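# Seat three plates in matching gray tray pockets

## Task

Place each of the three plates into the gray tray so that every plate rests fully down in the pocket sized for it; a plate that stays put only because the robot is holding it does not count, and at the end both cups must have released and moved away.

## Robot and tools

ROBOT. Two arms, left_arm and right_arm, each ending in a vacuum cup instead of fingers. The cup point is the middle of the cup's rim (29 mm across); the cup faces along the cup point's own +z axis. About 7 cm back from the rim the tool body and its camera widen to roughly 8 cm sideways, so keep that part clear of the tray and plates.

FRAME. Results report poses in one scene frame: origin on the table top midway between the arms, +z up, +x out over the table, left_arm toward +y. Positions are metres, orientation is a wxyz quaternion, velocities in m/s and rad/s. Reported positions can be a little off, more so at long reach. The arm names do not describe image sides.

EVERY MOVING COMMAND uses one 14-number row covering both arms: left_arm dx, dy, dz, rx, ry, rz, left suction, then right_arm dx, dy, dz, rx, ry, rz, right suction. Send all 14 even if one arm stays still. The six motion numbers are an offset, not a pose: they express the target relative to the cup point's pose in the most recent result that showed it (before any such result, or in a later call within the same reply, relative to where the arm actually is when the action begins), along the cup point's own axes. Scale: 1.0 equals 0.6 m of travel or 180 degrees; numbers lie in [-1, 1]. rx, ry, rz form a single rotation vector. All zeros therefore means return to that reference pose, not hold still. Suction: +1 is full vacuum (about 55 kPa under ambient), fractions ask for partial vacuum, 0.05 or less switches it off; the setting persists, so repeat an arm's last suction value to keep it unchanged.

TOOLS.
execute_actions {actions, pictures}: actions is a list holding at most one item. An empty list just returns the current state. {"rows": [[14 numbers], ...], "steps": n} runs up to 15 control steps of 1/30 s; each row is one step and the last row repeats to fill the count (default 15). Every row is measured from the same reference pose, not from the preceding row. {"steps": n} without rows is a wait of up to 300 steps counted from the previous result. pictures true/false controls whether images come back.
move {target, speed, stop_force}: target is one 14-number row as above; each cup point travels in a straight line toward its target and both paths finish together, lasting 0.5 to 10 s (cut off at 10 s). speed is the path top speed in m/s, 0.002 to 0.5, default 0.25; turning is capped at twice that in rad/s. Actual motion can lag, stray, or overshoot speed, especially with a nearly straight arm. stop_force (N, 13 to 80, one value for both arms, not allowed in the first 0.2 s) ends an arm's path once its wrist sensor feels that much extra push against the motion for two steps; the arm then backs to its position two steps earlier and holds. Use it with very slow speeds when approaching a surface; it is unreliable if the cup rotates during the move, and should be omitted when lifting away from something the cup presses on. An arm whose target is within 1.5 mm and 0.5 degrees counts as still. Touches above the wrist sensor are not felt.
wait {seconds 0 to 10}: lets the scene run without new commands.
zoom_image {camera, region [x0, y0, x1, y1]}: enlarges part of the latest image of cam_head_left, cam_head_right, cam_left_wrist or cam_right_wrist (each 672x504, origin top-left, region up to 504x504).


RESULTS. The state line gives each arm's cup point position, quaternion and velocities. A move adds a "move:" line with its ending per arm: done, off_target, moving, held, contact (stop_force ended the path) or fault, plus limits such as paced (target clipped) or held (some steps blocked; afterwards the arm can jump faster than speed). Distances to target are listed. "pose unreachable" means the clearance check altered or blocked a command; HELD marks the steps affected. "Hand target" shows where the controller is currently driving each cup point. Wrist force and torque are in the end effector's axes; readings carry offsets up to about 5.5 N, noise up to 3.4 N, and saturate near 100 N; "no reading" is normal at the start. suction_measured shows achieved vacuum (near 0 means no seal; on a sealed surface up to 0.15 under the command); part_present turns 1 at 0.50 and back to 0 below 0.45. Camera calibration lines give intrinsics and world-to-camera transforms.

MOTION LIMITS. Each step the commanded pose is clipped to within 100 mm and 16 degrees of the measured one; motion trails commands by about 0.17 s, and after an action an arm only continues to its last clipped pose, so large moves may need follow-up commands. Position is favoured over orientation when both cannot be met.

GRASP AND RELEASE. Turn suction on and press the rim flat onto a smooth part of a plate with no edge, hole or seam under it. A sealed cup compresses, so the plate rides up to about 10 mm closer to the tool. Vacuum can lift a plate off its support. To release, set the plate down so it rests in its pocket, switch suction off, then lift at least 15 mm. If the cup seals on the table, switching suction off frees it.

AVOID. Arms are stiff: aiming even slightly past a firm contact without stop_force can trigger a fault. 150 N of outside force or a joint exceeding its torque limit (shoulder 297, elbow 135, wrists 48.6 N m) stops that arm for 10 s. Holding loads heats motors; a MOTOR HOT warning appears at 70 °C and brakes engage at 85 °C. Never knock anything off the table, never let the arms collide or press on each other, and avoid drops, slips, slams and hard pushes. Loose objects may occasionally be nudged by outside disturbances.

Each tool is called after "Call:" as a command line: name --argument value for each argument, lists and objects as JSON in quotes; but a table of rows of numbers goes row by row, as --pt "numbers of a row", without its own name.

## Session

Call:
execute_actions --actions '[]'

Scene clock: 0.00 s of 7200.00 s.
left_arm: end_effector_position=(+0.6022, +0.6431, +0.2275) suction_measured=0.00 part_present=0 end_effector_quat_wxyz=(-0.001, -0.254, +0.967, -0.000) end_effector_velocity=(+0.000, -0.000, -0.000) end_effector_angular_velocity=(-0.001, -0.001, -0.000) | right_arm: end_effector_position=(+0.5596, -0.6427, +0.2288) suction_measured=0.00 part_present=0 end_effector_quat_wxyz=(+0.002, +0.239, +0.971, +0.001) end_effector_velocity=(+0.001, -0.000, +0.001) end_effector_angular_velocity=(-0.001, -0.001, +0.001)
Joint positions: left_arm=[-0.281 -1.555  2.143 -2.158 -1.572  2.337] | right_arm=[-0.282 -1.557  2.143 -2.16  -1.569 -2.9  ]
Joint velocities: left_arm=[ 0.     0.     0.    -0.001 -0.     0.   ] | right_arm=[-0.    -0.    -0.001 -0.    -0.001 -0.001]
Motor temperatures (°C, as the motors report them): left_arm=[22 26 24 29 29 29] | right_arm=[25 23 24 29 30 30]
Wrist force (N, on the end effector, along its own x y z axes, offset not removed): no reading
Wrist torque (N m, same axes, about the end effector's origin, offset not removed): no reading
Hand target (left_arm): +0.602, +0.643, +0.227; -0.001, -0.254, +0.967, -0.000
Hand target (right_arm): +0.560, -0.643, +0.229; +0.002, +0.239, +0.971, +0.001
camera_calibration (this result's frames):
cam_left_wrist: T_world_to_cam=[[0.484463, -0.874717, 0.0128392, 0.278708], [-0.81157, -0.443913, 0.379862, 0.693514], [-0.326573, -0.194449, -0.924954, 0.631022], [0, 0, 0, 1]] pos_world=[0.633886, 0.674352, 0.316648]
cam_right_wrist: T_world_to_cam=[[-0.432468, -0.901648, -0.00163001, -0.32616], [-0.861787, 0.412817, 0.294796, 0.696587], [-0.265129, 0.128895, -0.955559, 0.548843], [0, 0, 0, 1]] pos_world=[0.604771, -0.652387, 0.318569]

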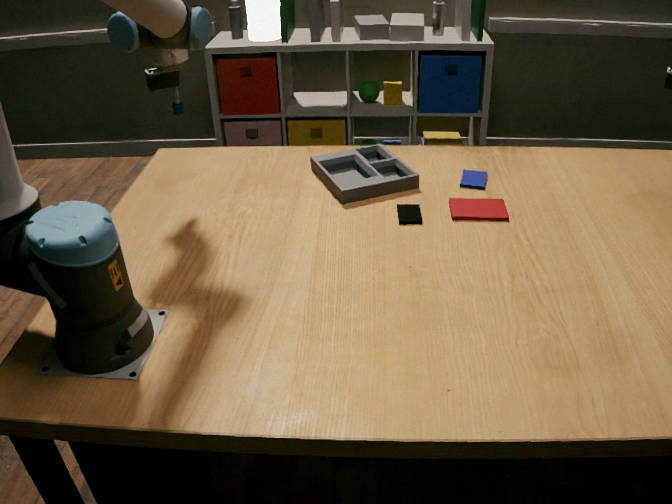

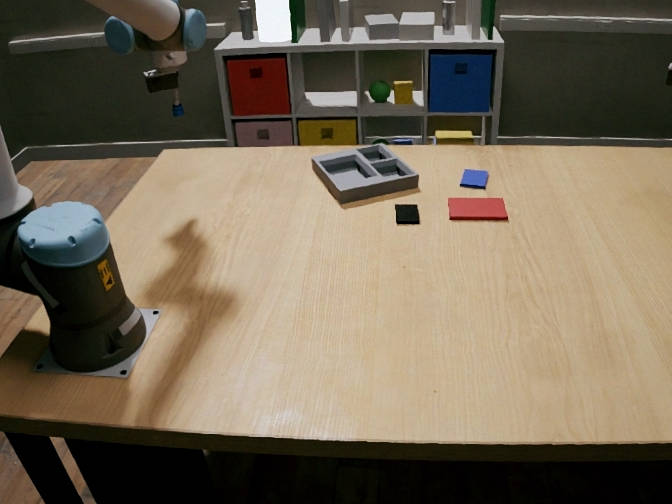

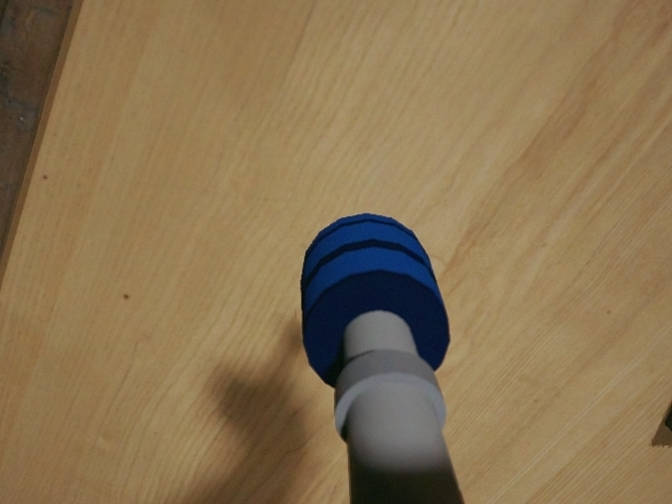

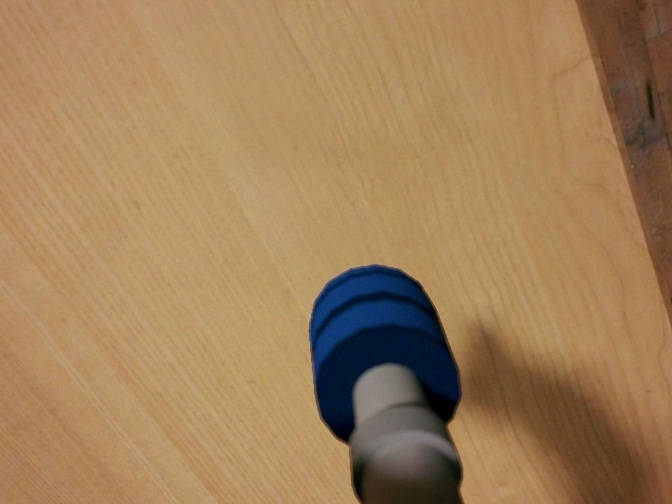

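Call:
move --target '[0,0,0,0,0,0,0,0.37,0.978,-0.385,0,0,-0.153,0]' --speed 0.35

Call:
zoom_image --camera "cam_right_wrist" --region '[0, 0, 336, 336]'

Call:
zoom_image --camera "cam_right_wrist" --region '[280, 0, 616, 336]'

Scene clock: 6.80 s of 7200.00 s.
left_arm: end_effector_position=(+0.6022, +0.6431, +0.2275) suction_measured=0.00 part_present=0 end_effector_quat_wxyz=(-0.001, -0.254, +0.967, -0.000) end_effector_velocity=(+0.000, -0.000, +0.000) end_effector_angular_velocity=(-0.001, -0.002, +0.000) | right_arm: end_effector_position=(+0.6355, -0.0197, +0.4600) suction_measured=0.00 part_present=0 end_effector_quat_wxyz=(+0.001, +0.001, +1.000, +0.002) end_effector_velocity=(+0.001, +0.002, +0.000) end_effector_angular_velocity=(-0.001, +0.001, +0.001)
Joint positions: left_arm=[-0.281 -1.555  2.143 -2.158 -1.572  2.337] | right_arm=[ 0.519 -1.15   1.205 -1.629 -1.569 -2.58 ]
Joint velocities: left_arm=[ 0.    -0.    -0.    -0.002 -0.     0.   ] | right_arm=[ 0.001  0.004 -0.006  0.004 -0.    -0.   ]
Motor temperatures (°C, as the motors report them): left_arm=[22 26 24 29 29 29] | right_arm=[25 23 24 29 30 30]
Wrist force (N, on the end effector, along its own x y z axes, offset not removed): left_arm=[-1.3 -0.5 -1.1] | right_arm=[-2.1 1.0 -0.5]
Wrist torque (N m, same axes, about the end effector's origin, offset not removed): left_arm=[-0.01 0.08 -0.16] | right_arm=[0.27 0.39 -0.21]
Hand target (left_arm): +0.602, +0.643, +0.227; -0.001, -0.254, +0.967, -0.000
Hand target (right_arm): +0.636, -0.020, +0.460; +0.001, +0.001, +1.000, +0.002
Off the commanded pose (left_arm): 0.000 m, 0 deg.
Off the commanded pose (right_arm): 0.001 m, 0 deg.
After step 90, 1.17 s passed at rest.
move: done
camera_calibration (this result's frames):
cam_left_wrist: T_world_to_cam=[[0.484463, -0.874717, 0.0128392, 0.278708], [-0.81157, -0.443913, 0.379862, 0.693514], [-0.326573, -0.194449, -0.924954, 0.631022], [0, 0, 0, 1]] pos_world=[0.633886, 0.674352, 0.316648]
cam_right_wrist: T_world_to_cam=[[0.033314, -0.999442, -0.00249631, -0.0287643], [-0.954791, -0.0325637, 0.295488, 0.48667], [-0.295404, -0.00746043, -0.955343, 0.726063], [0, 0, 0, 1]] pos_world=[0.680108, -0.0074837, 0.549762]

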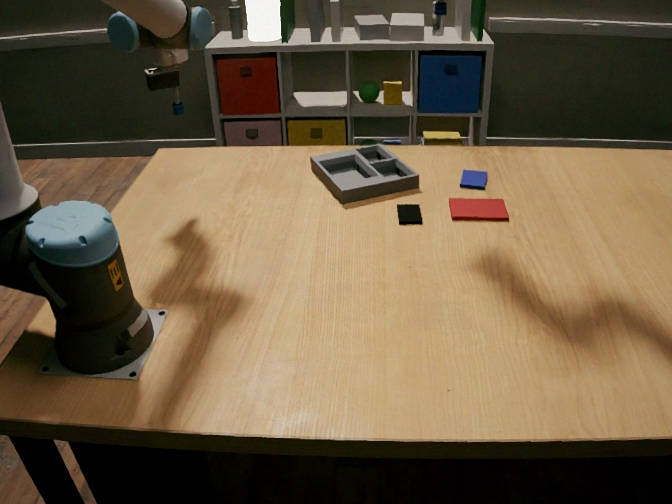

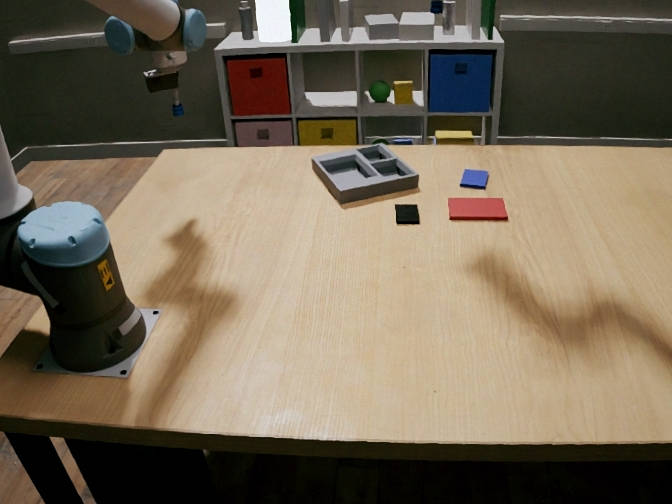

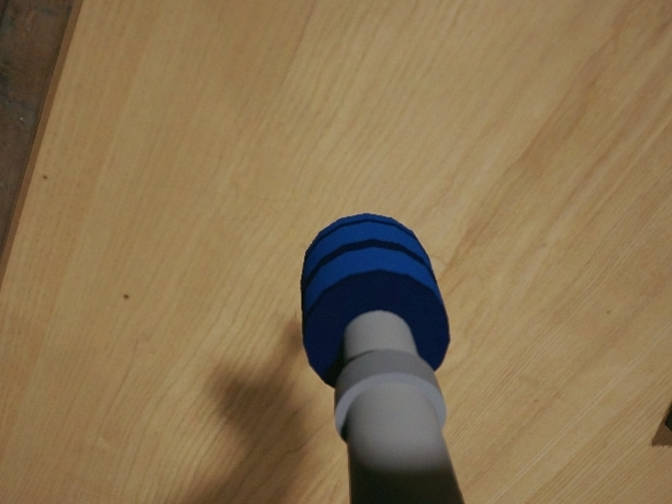

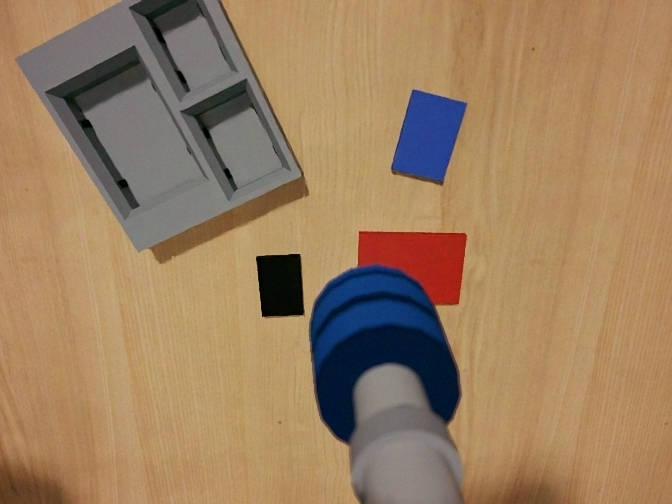

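Region (0, 0, 336, 336) of cam_right_wrist's 672x504 image, scaled by 1.500, with more detail than that image has.

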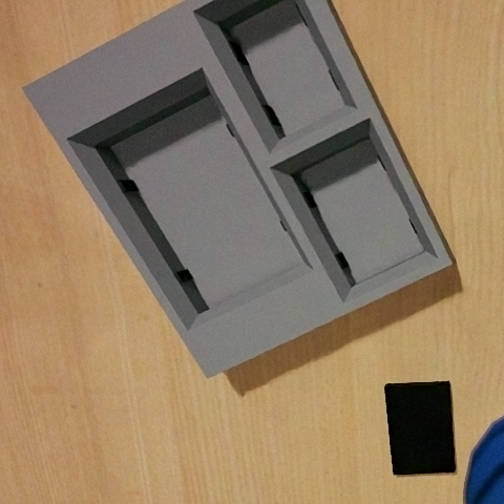

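Region (280, 0, 616, 336) of cam_right_wrist's 672x504 image, scaled by 1.500, with more detail than that image has.

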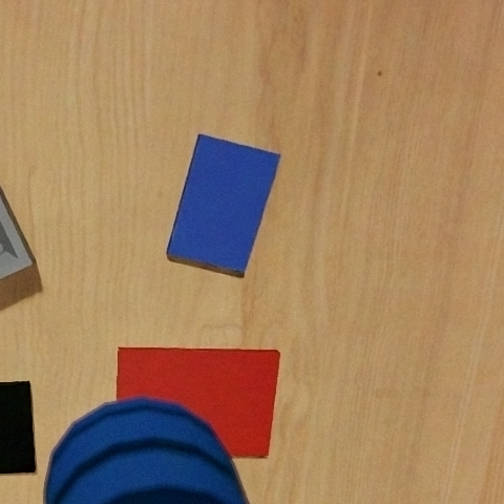

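Call:
move --target '[0,0,0,0,0,0,0,0.2355,-0.1622,0.667,0,0,-0.004,0]' --speed 0.35

Scene clock: 26.40 s of 7200.00 s.
left_arm: end_effector_position=(+0.6022, +0.6431, +0.2275) suction_measured=0.00 part_present=0 end_effector_quat_wxyz=(-0.001, -0.254, +0.967, -0.000) end_effector_velocity=(+0.000, -0.000, +0.001) end_effector_angular_velocity=(-0.000, -0.001, -0.000) | right_arm: end_effector_position=(+0.4945, -0.1161, +0.0597) suction_measured=0.00 part_present=0 end_effector_quat_wxyz=(+0.001, -0.005, +1.000, +0.002) end_effector_velocity=(+0.000, +0.000, -0.002) end_effector_angular_velocity=(+0.001, -0.001, +0.000)
Joint positions: left_arm=[-0.281 -1.555  2.143 -2.158 -1.572  2.337] | right_arm=[ 0.51  -1.122  1.958 -2.411 -1.569 -2.601]
Joint velocities: left_arm=[-0.    -0.001 -0.    -0.     0.    -0.   ] | right_arm=[-0.     0.002  0.002 -0.006  0.001 -0.   ]
Motor temperatures (°C, as the motors report them): left_arm=[22 26 24 29 29 29] | right_arm=[25 23 24 29 30 30]
Wrist force (N, on the end effector, along its own x y z axes, offset not removed): left_arm=[-4.3 -5.8 -0.5] | right_arm=[-1.4 0.7 -2.1]
Wrist torque (N m, same axes, about the end effector's origin, offset not removed): left_arm=[-0.69 0.37 -0.19] | right_arm=[0.19 0.26 -0.19]
Hand target (left_arm): +0.602, +0.643, +0.227; -0.001, -0.254, +0.967, -0.000
Hand target (right_arm): +0.494, -0.116, +0.059; +0.001, -0.005, +1.000, +0.002
Off the commanded pose (left_arm): 0.000 m, 0 deg.
Off the commanded pose (right_arm): 0.001 m, 0 deg.
After step 90, 14.67 s passed at rest.
move: done
camera_calibration (this result's frames):
cam_left_wrist: T_world_to_cam=[[0.484463, -0.874717, 0.0128393, 0.278708], [-0.81157, -0.443913, 0.379862, 0.693514], [-0.326573, -0.194449, -0.924954, 0.631022], [0, 0, 0, 1]] pos_world=[0.633886, 0.674352, 0.316648]
cam_right_wrist: T_world_to_cam=[[0.0458624, -0.998945, -0.00239266, -0.127529], [-0.954304, -0.0445207, 0.295503, 0.465585], [-0.295298, -0.0112692, -0.955339, 0.30079], [0, 0, 0, 1]] pos_world=[0.538981, -0.103277, 0.149469]

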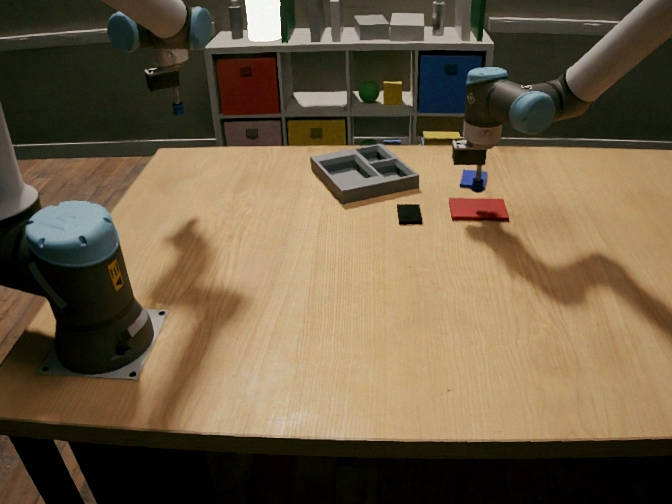

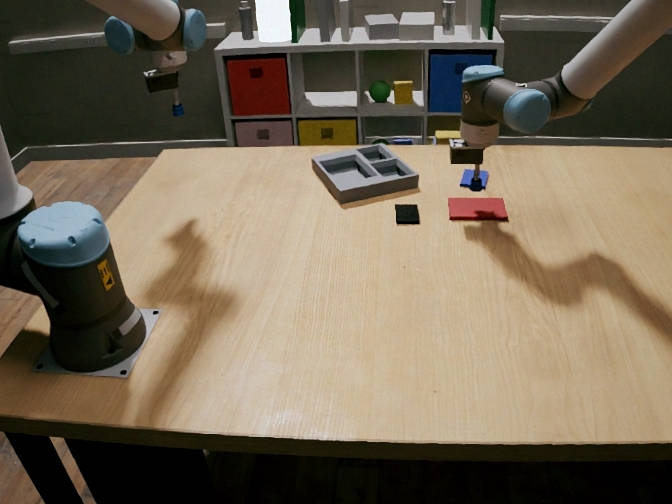

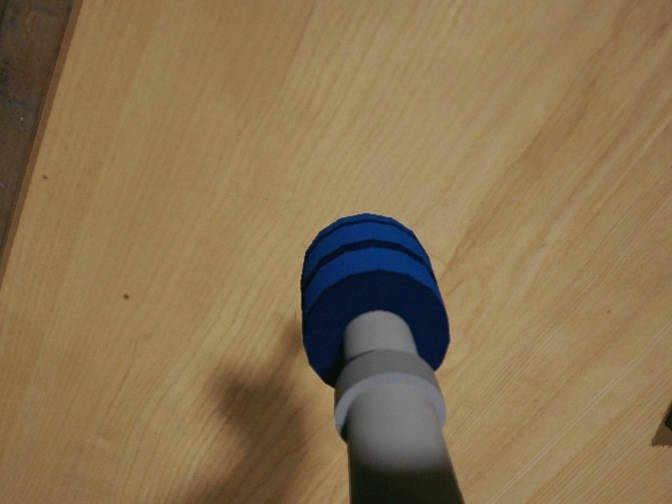

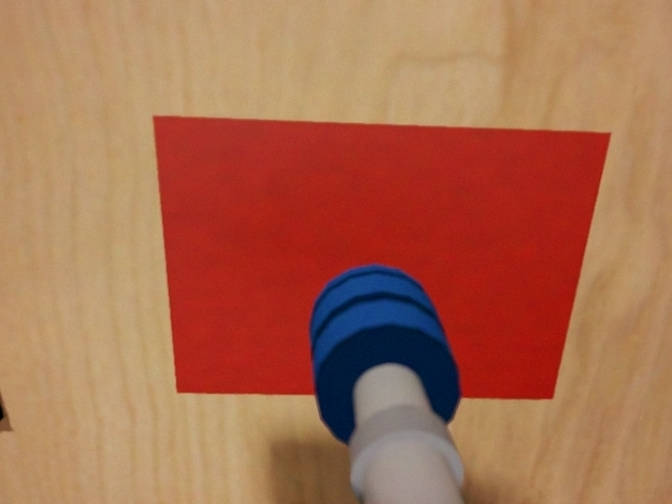

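Call:
execute_actions --actions '[]'

Scene clock: 34.27 s of 7200.00 s.
left_arm: end_effector_position=(+0.6022, +0.6431, +0.2275) suction_measured=0.00 part_present=0 end_effector_quat_wxyz=(-0.001, -0.254, +0.967, -0.000) end_effector_velocity=(+0.000, -0.000, +0.001) end_effector_angular_velocity=(-0.002, -0.001, -0.000) | right_arm: end_effector_position=(+0.4945, -0.1161, +0.0594) suction_measured=0.00 part_present=0 end_effector_quat_wxyz=(+0.001, -0.005, +1.000, +0.002) end_effector_velocity=(+0.000, +0.000, +0.000) end_effector_angular_velocity=(+0.000, +0.000, +0.000)
Joint positions: left_arm=[-0.281 -1.555  2.143 -2.158 -1.572  2.337] | right_arm=[ 0.51  -1.121  1.959 -2.412 -1.569 -2.601]
Joint velocities: left_arm=[-0.    -0.001  0.    -0.001 -0.001  0.   ] | right_arm=[-0. -0. -0. -0.  0. -0.]
Motor temperatures (°C, as the motors report them): left_arm=[22 26 24 29 29 29] | right_arm=[25 23 25 29 30 30]
Wrist force (N, on the end effector, along its own x y z axes, offset not removed): left_arm=[-2.7 -3.6 -1.9] | right_arm=[-2.4 0.0 -0.4]
Wrist torque (N m, same axes, about the end effector's origin, offset not removed): left_arm=[-0.36 0.18 -0.12] | right_arm=[0.05 0.37 -0.22]
Hand target (left_arm): +0.602, +0.643, +0.227; -0.001, -0.254, +0.967, -0.000
Hand target (right_arm): +0.494, -0.116, +0.059; +0.001, -0.005, +1.000, +0.002
Off the commanded pose (left_arm): 0.000 m, 0 deg.
Off the commanded pose (right_arm): 0.001 m, 0 deg.
Steps of this call (steps 1 to 90: nothing new was sent; then 4.87 s passed at rest). Readings (end_effector_position | what the end effector reports):
1: left_arm (+0.6022, +0.6431, +0.2275) | right_arm (+0.4945, -0.1161, +0.0596) | left_arm suction_measured=0.00 part_present=0 | right_arm suction_measured=0.00 part_present=0
2: left_arm (+0.6022, +0.6431, +0.2275) | right_arm (+0.4945, -0.1161, +0.0596) | left_arm suction_measured=0.00 part_present=0 | right_arm suction_measured=0.00 part_present=0
4: left_arm (+0.6022, +0.6431, +0.2275) | right_arm (+0.4945, -0.1161, +0.0595) | left_arm suction_measured=0.00 part_present=0 | right_arm suction_measured=0.00 part_present=0
8: left_arm (+0.6022, +0.6431, +0.2275) | right_arm (+0.4945, -0.1161, +0.0595) | left_arm suction_measured=0.00 part_present=0 | right_arm suction_measured=0.00 part_present=0
90: the state above
camera_calibration (this result's frames):
cam_left_wrist: T_world_to_cam=[[0.484463, -0.874718, 0.0128394, 0.278708], [-0.81157, -0.443913, 0.379862, 0.693514], [-0.326573, -0.194449, -0.924954, 0.631022], [0, 0, 0, 1]] pos_world=[0.633886, 0.674352, 0.316648]
cam_right_wrist: T_world_to_cam=[[0.0458703, -0.998944, -0.00244521, -0.127561], [-0.954326, -0.0445446, 0.295429, 0.465628], [-0.295226, -0.0112179, -0.955361, 0.300504], [0, 0, 0, 1]] pos_world=[0.538929, -0.103314, 0.149218]

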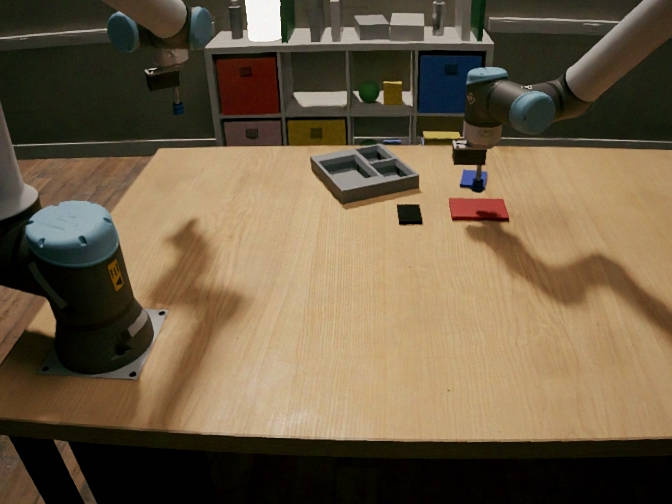

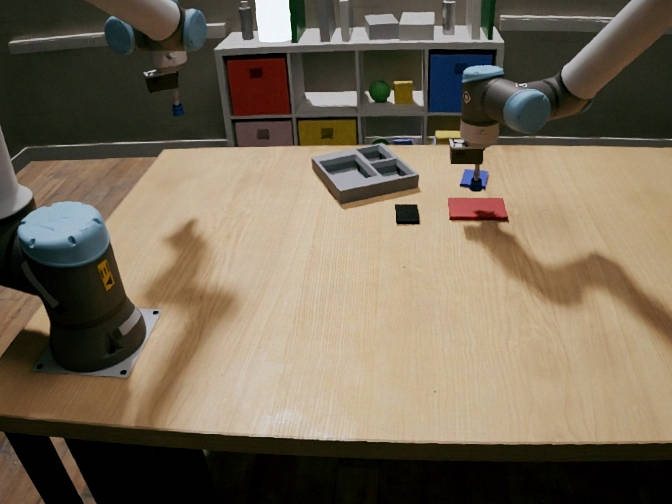

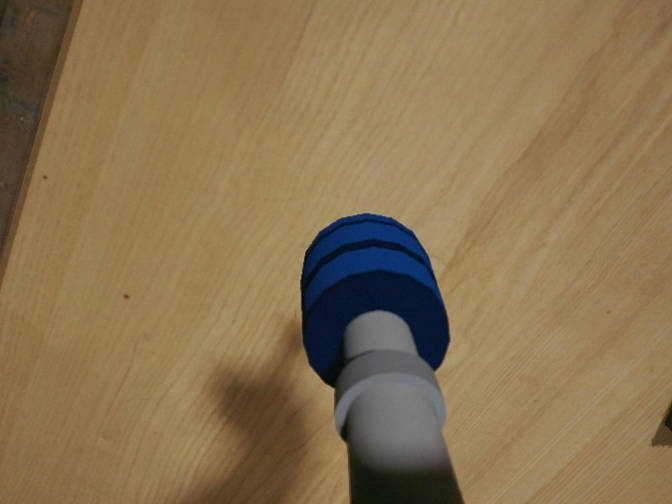

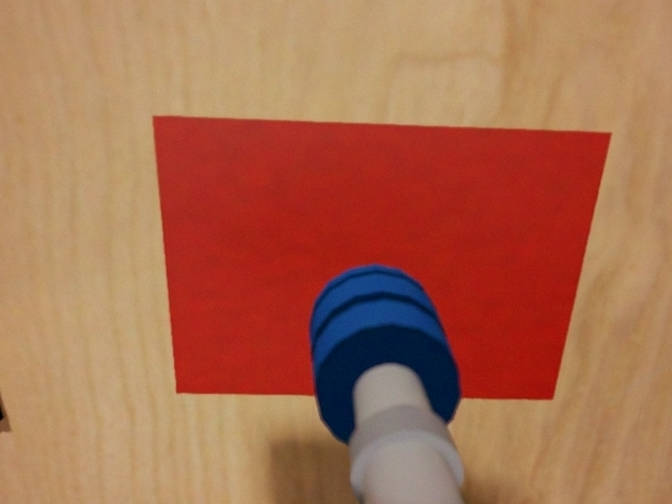

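Call:
move --target '[0,0,0,0,0,0,0,0.004,-0.004,0.067,0,0,0,1]' --speed 0.08

Call:
move --target '[0,0,0,0,0,0,0,0,0,0.027,0,0,0,1]' --speed 0.01 --stop_force 13

Call:
move --target '[0,0,0,0,0,0,0,0,0,-0.095,0,0,0,1]' --speed 0.08

Scene clock: 38.67 s of 7200.00 s.
left_arm: end_effector_position=(+0.6022, +0.6431, +0.2275) suction_measured=0.00 part_present=0 end_effector_quat_wxyz=(-0.001, -0.254, +0.967, -0.000) end_effector_velocity=(+0.000, +0.001, -0.000) end_effector_angular_velocity=(-0.000, -0.000, +0.002) | right_arm: end_effector_position=(+0.4921, -0.1185, +0.0195) suction_measured=0.00 part_present=0 end_effector_quat_wxyz=(+0.001, -0.005, +1.000, +0.002) end_effector_velocity=(-0.000, -0.000, -0.003) end_effector_angular_velocity=(+0.000, +0.000, -0.000)
Joint positions: left_arm=[-0.281 -1.555  2.143 -2.158 -1.572  2.337] | right_arm=[ 0.509 -1.071  1.979 -2.482 -1.569 -2.602]
Joint velocities: left_arm=[ 0.001  0.    -0.    -0.001 -0.    -0.   ] | right_arm=[-0.     0.003  0.002 -0.005  0.001  0.   ]
Motor temperatures (°C, as the motors report them): left_arm=[22 26 24 29 29 29] | right_arm=[25 23 25 29 30 30]
Wrist force (N, on the end effector, along its own x y z axes, offset not removed): left_arm=[2.3 1.1 0.1] | right_arm=[0.7 0.4 -1.3]
Wrist torque (N m, same axes, about the end effector's origin, offset not removed): left_arm=[0.20 -0.39 -0.15] | right_arm=[0.20 -0.03 -0.22]
Hand target (left_arm): +0.602, +0.643, +0.227; -0.001, -0.254, +0.967, -0.000
Hand target (right_arm): +0.492, -0.119, +0.019; +0.001, -0.005, +1.000, +0.002
Off the commanded pose (left_arm): 0.000 m, 0 deg.
Off the commanded pose (right_arm): 0.000 m, 0 deg.
After step 90, 0.43 s passed at rest.
move: done
camera_calibration (this result's frames):
cam_left_wrist: T_world_to_cam=[[0.484463, -0.874717, 0.0128391, 0.278708], [-0.81157, -0.443913, 0.379862, 0.693514], [-0.326573, -0.194449, -0.924954, 0.631022], [0, 0, 0, 1]] pos_world=[0.633886, 0.674352, 0.316648]
cam_right_wrist: T_world_to_cam=[[0.0458705, -0.998944, -0.00243659, -0.129933], [-0.954324, -0.0445421, 0.295436, 0.47512], [-0.295233, -0.0112265, -0.955359, 0.261597], [0, 0, 0, 1]] pos_world=[0.536611, -0.105697, 0.109235]

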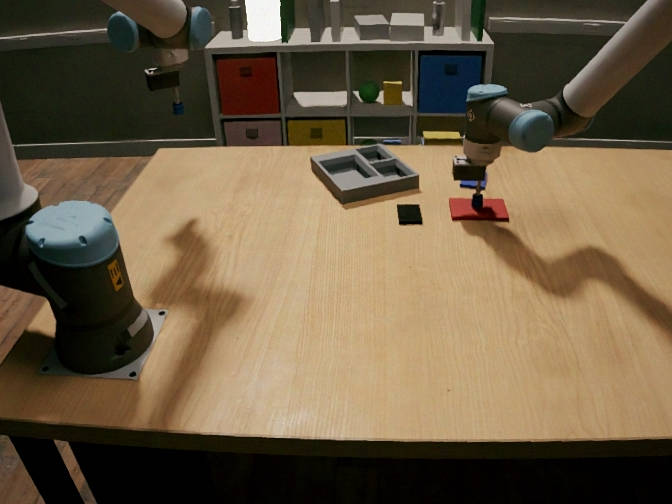

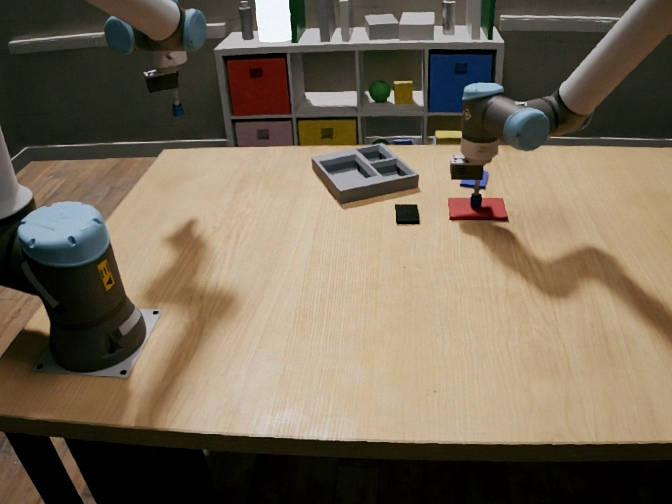

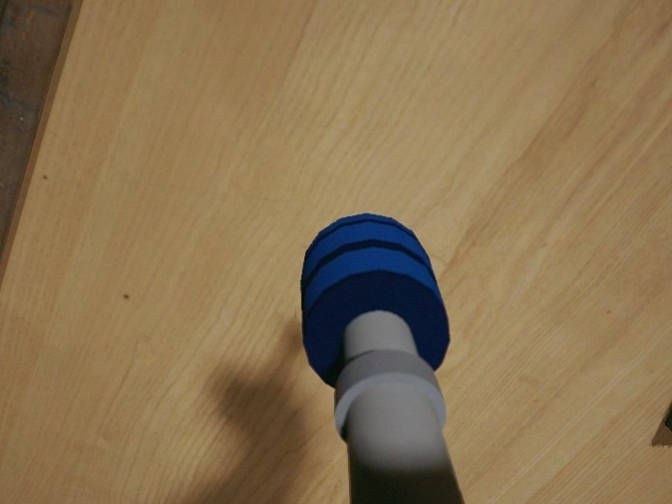

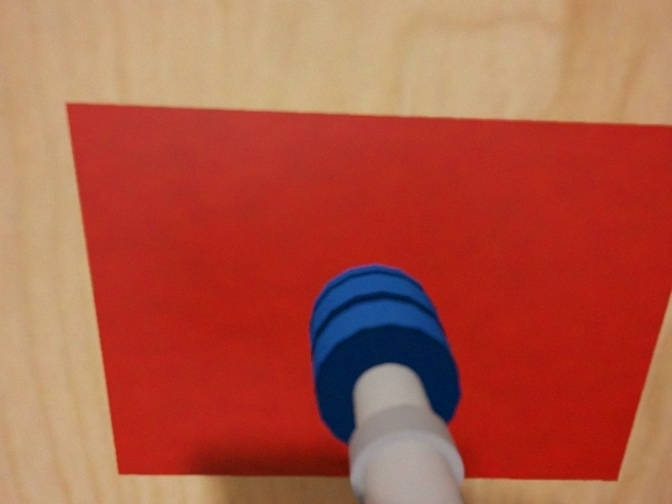

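Scene clock: 40.50 s of 7200.00 s.
left_arm: end_effector_position=(+0.6022, +0.6431, +0.2275) suction_measured=0.00 part_present=0 end_effector_quat_wxyz=(-0.001, -0.254, +0.967, -0.000) end_effector_velocity=(-0.000, +0.000, +0.000) end_effector_angular_velocity=(+0.000, +0.000, +0.001) | right_arm: end_effector_position=(+0.4922, -0.1185, +0.0035) suction_measured=0.99 part_present=1 end_effector_quat_wxyz=(+0.001, -0.005, +1.000, +0.002) end_effector_velocity=(-0.001, -0.001, -0.003) end_effector_angular_velocity=(-0.001, +0.001, +0.001)
Joint positions: left_arm=[-0.281 -1.555  2.143 -2.158 -1.572  2.337] | right_arm=[ 0.509 -1.048  1.983 -2.509 -1.569 -2.602]
Joint velocities: left_arm=[ 0.001 -0.    -0.     0.001  0.    -0.   ] | right_arm=[-0.     0.003  0.002 -0.003 -0.001 -0.001]
Motor temperatures (°C, as the motors report them): left_arm=[22 26 24 29 29 29] | right_arm=[25 23 25 29 30 30]
Wrist force (N, on the end effector, along its own x y z axes, offset not removed): left_arm=[-2.8 -2.5 -0.9] | right_arm=[-4.2 0.8 1.7]
Wrist torque (N m, same axes, about the end effector's origin, offset not removed): left_arm=[-0.11 0.08 0.07] | right_arm=[0.22 0.69 -0.08]
Hand target (left_arm): +0.602, +0.643, +0.227; -0.001, -0.254, +0.967, -0.000
Hand target (right_arm): +0.492, -0.118, +0.003; +0.001, -0.005, +1.000, +0.002
Off the commanded pose (left_arm): 0.000 m, 0 deg.
Off the commanded pose (right_arm): 0.000 m, 0 deg.
move: done
camera_calibration (this result's frames):
cam_left_wrist: T_world_to_cam=[[0.484463, -0.874718, 0.0128391, 0.278708], [-0.81157, -0.443913, 0.379862, 0.693514], [-0.326573, -0.194449, -0.924954, 0.631022], [0, 0, 0, 1]] pos_world=[0.633886, 0.674352, 0.316648]
cam_right_wrist: T_world_to_cam=[[0.0458707, -0.998944, -0.00243148, -0.129964], [-0.954321, -0.0445407, 0.295446, 0.479858], [-0.295242, -0.0112319, -0.955356, 0.246337], [0, 0, 0, 1]] pos_world=[0.536629, -0.105687, 0.0932518]

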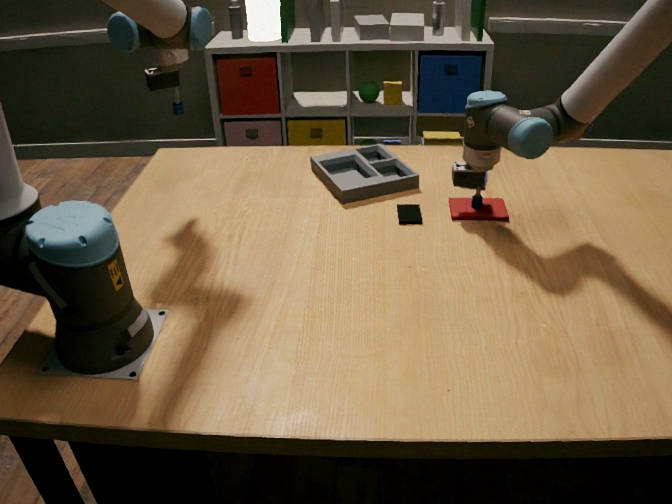

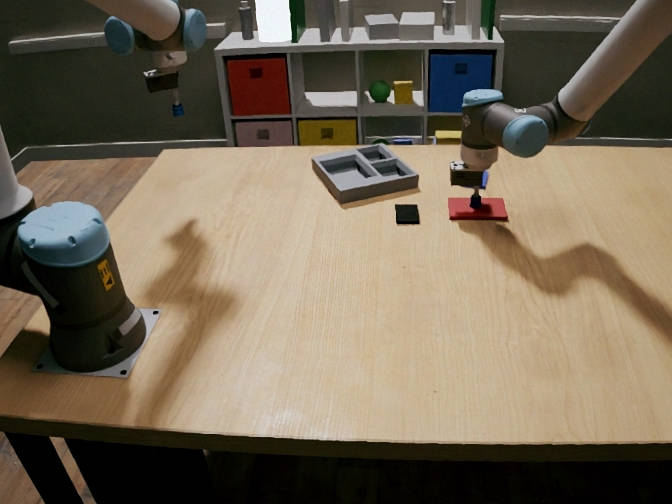

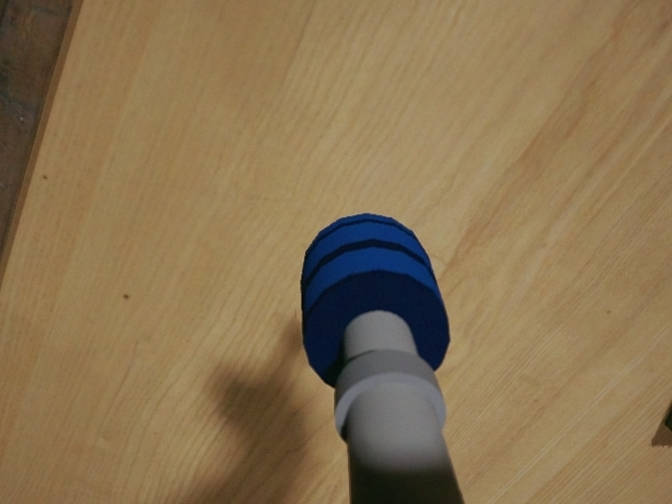

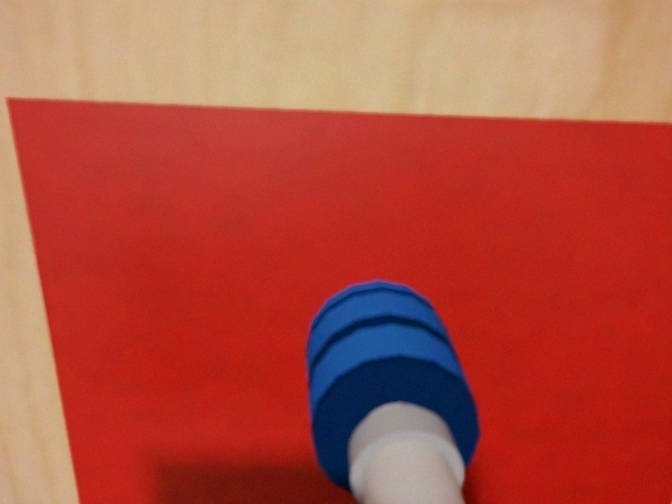

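Scene clock: 41.67 s of 7200.00 s.
left_arm: end_effector_position=(+0.6022, +0.6431, +0.2275) suction_measured=0.00 part_present=0 end_effector_quat_wxyz=(-0.001, -0.254, +0.967, -0.000) end_effector_velocity=(+0.000, -0.000, -0.000) end_effector_angular_velocity=(-0.001, +0.000, -0.000) | right_arm: end_effector_position=(+0.4921, -0.1185, +0.0603) suction_measured=0.96 part_present=1 end_effector_quat_wxyz=(+0.001, -0.005, +1.000, +0.002) end_effector_velocity=(+0.000, -0.000, +0.002) end_effector_angular_velocity=(-0.000, -0.000, +0.001)
Joint positions: left_arm=[-0.281 -1.555  2.143 -2.158 -1.572  2.337] | right_arm=[ 0.509 -1.127  1.965 -2.413 -1.569 -2.602]
Joint velocities: left_arm=[-0.     0.001 -0.    -0.001 -0.001  0.   ] | right_arm=[ 0.    -0.003 -0.001  0.004 -0.    -0.001]
Motor temperatures (°C, as the motors report them): left_arm=[22 26 24 29 29 29] | right_arm=[25 23 25 29 30 30]
Wrist force (N, on the end effector, along its own x y z axes, offset not removed): left_arm=[-4.7 -1.5 -1.4] | right_arm=[-3.1 -1.2 1.8]
Wrist torque (N m, same axes, about the end effector's origin, offset not removed): left_arm=[-0.18 0.49 -0.11] | right_arm=[-0.02 0.52 -0.27]
Hand target (left_arm): +0.602, +0.643, +0.227; -0.001, -0.254, +0.967, -0.000
Hand target (right_arm): +0.492, -0.119, +0.061; +0.001, -0.005, +1.000, +0.002
Off the commanded pose (left_arm): 0.000 m, 0 deg.
Off the commanded pose (right_arm): 0.000 m, 0 deg.
move: done
camera_calibration (this result's frames):
cam_left_wrist: T_world_to_cam=[[0.484463, -0.874717, 0.0128392, 0.278708], [-0.81157, -0.443913, 0.379862, 0.693514], [-0.326573, -0.194449, -0.924954, 0.631022], [0, 0, 0, 1]] pos_world=[0.633886, 0.674352, 0.316648]
cam_right_wrist: T_world_to_cam=[[0.0458694, -0.998944, -0.00243519, -0.129866], [-0.954323, -0.0445407, 0.295439, 0.463015], [-0.295235, -0.0112276, -0.955359, 0.300561], [0, 0, 0, 1]] pos_world=[0.536559, -0.105731, 0.150035]

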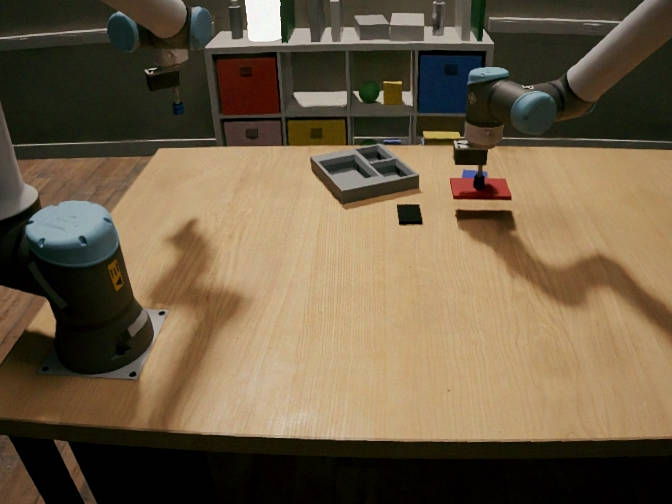

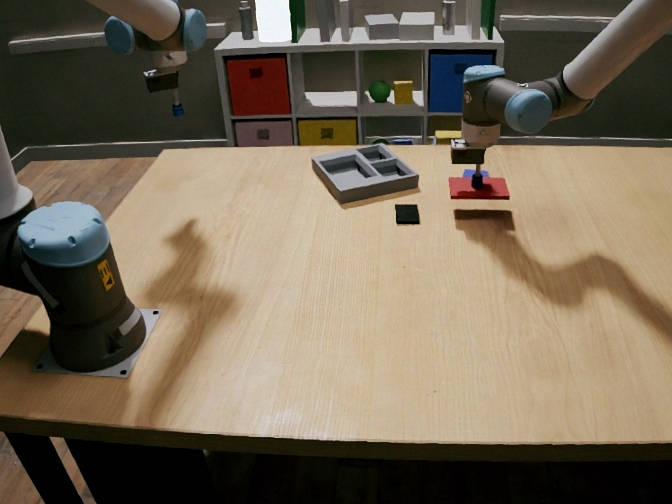

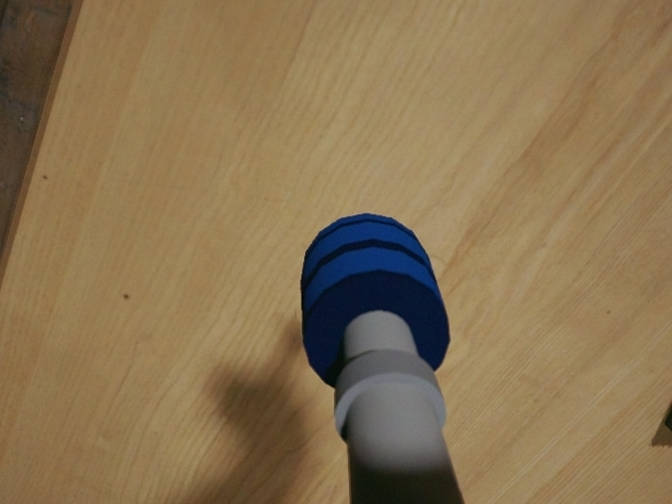

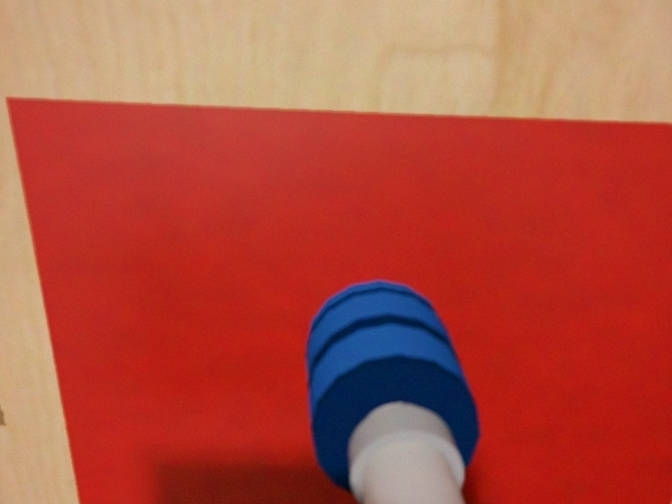

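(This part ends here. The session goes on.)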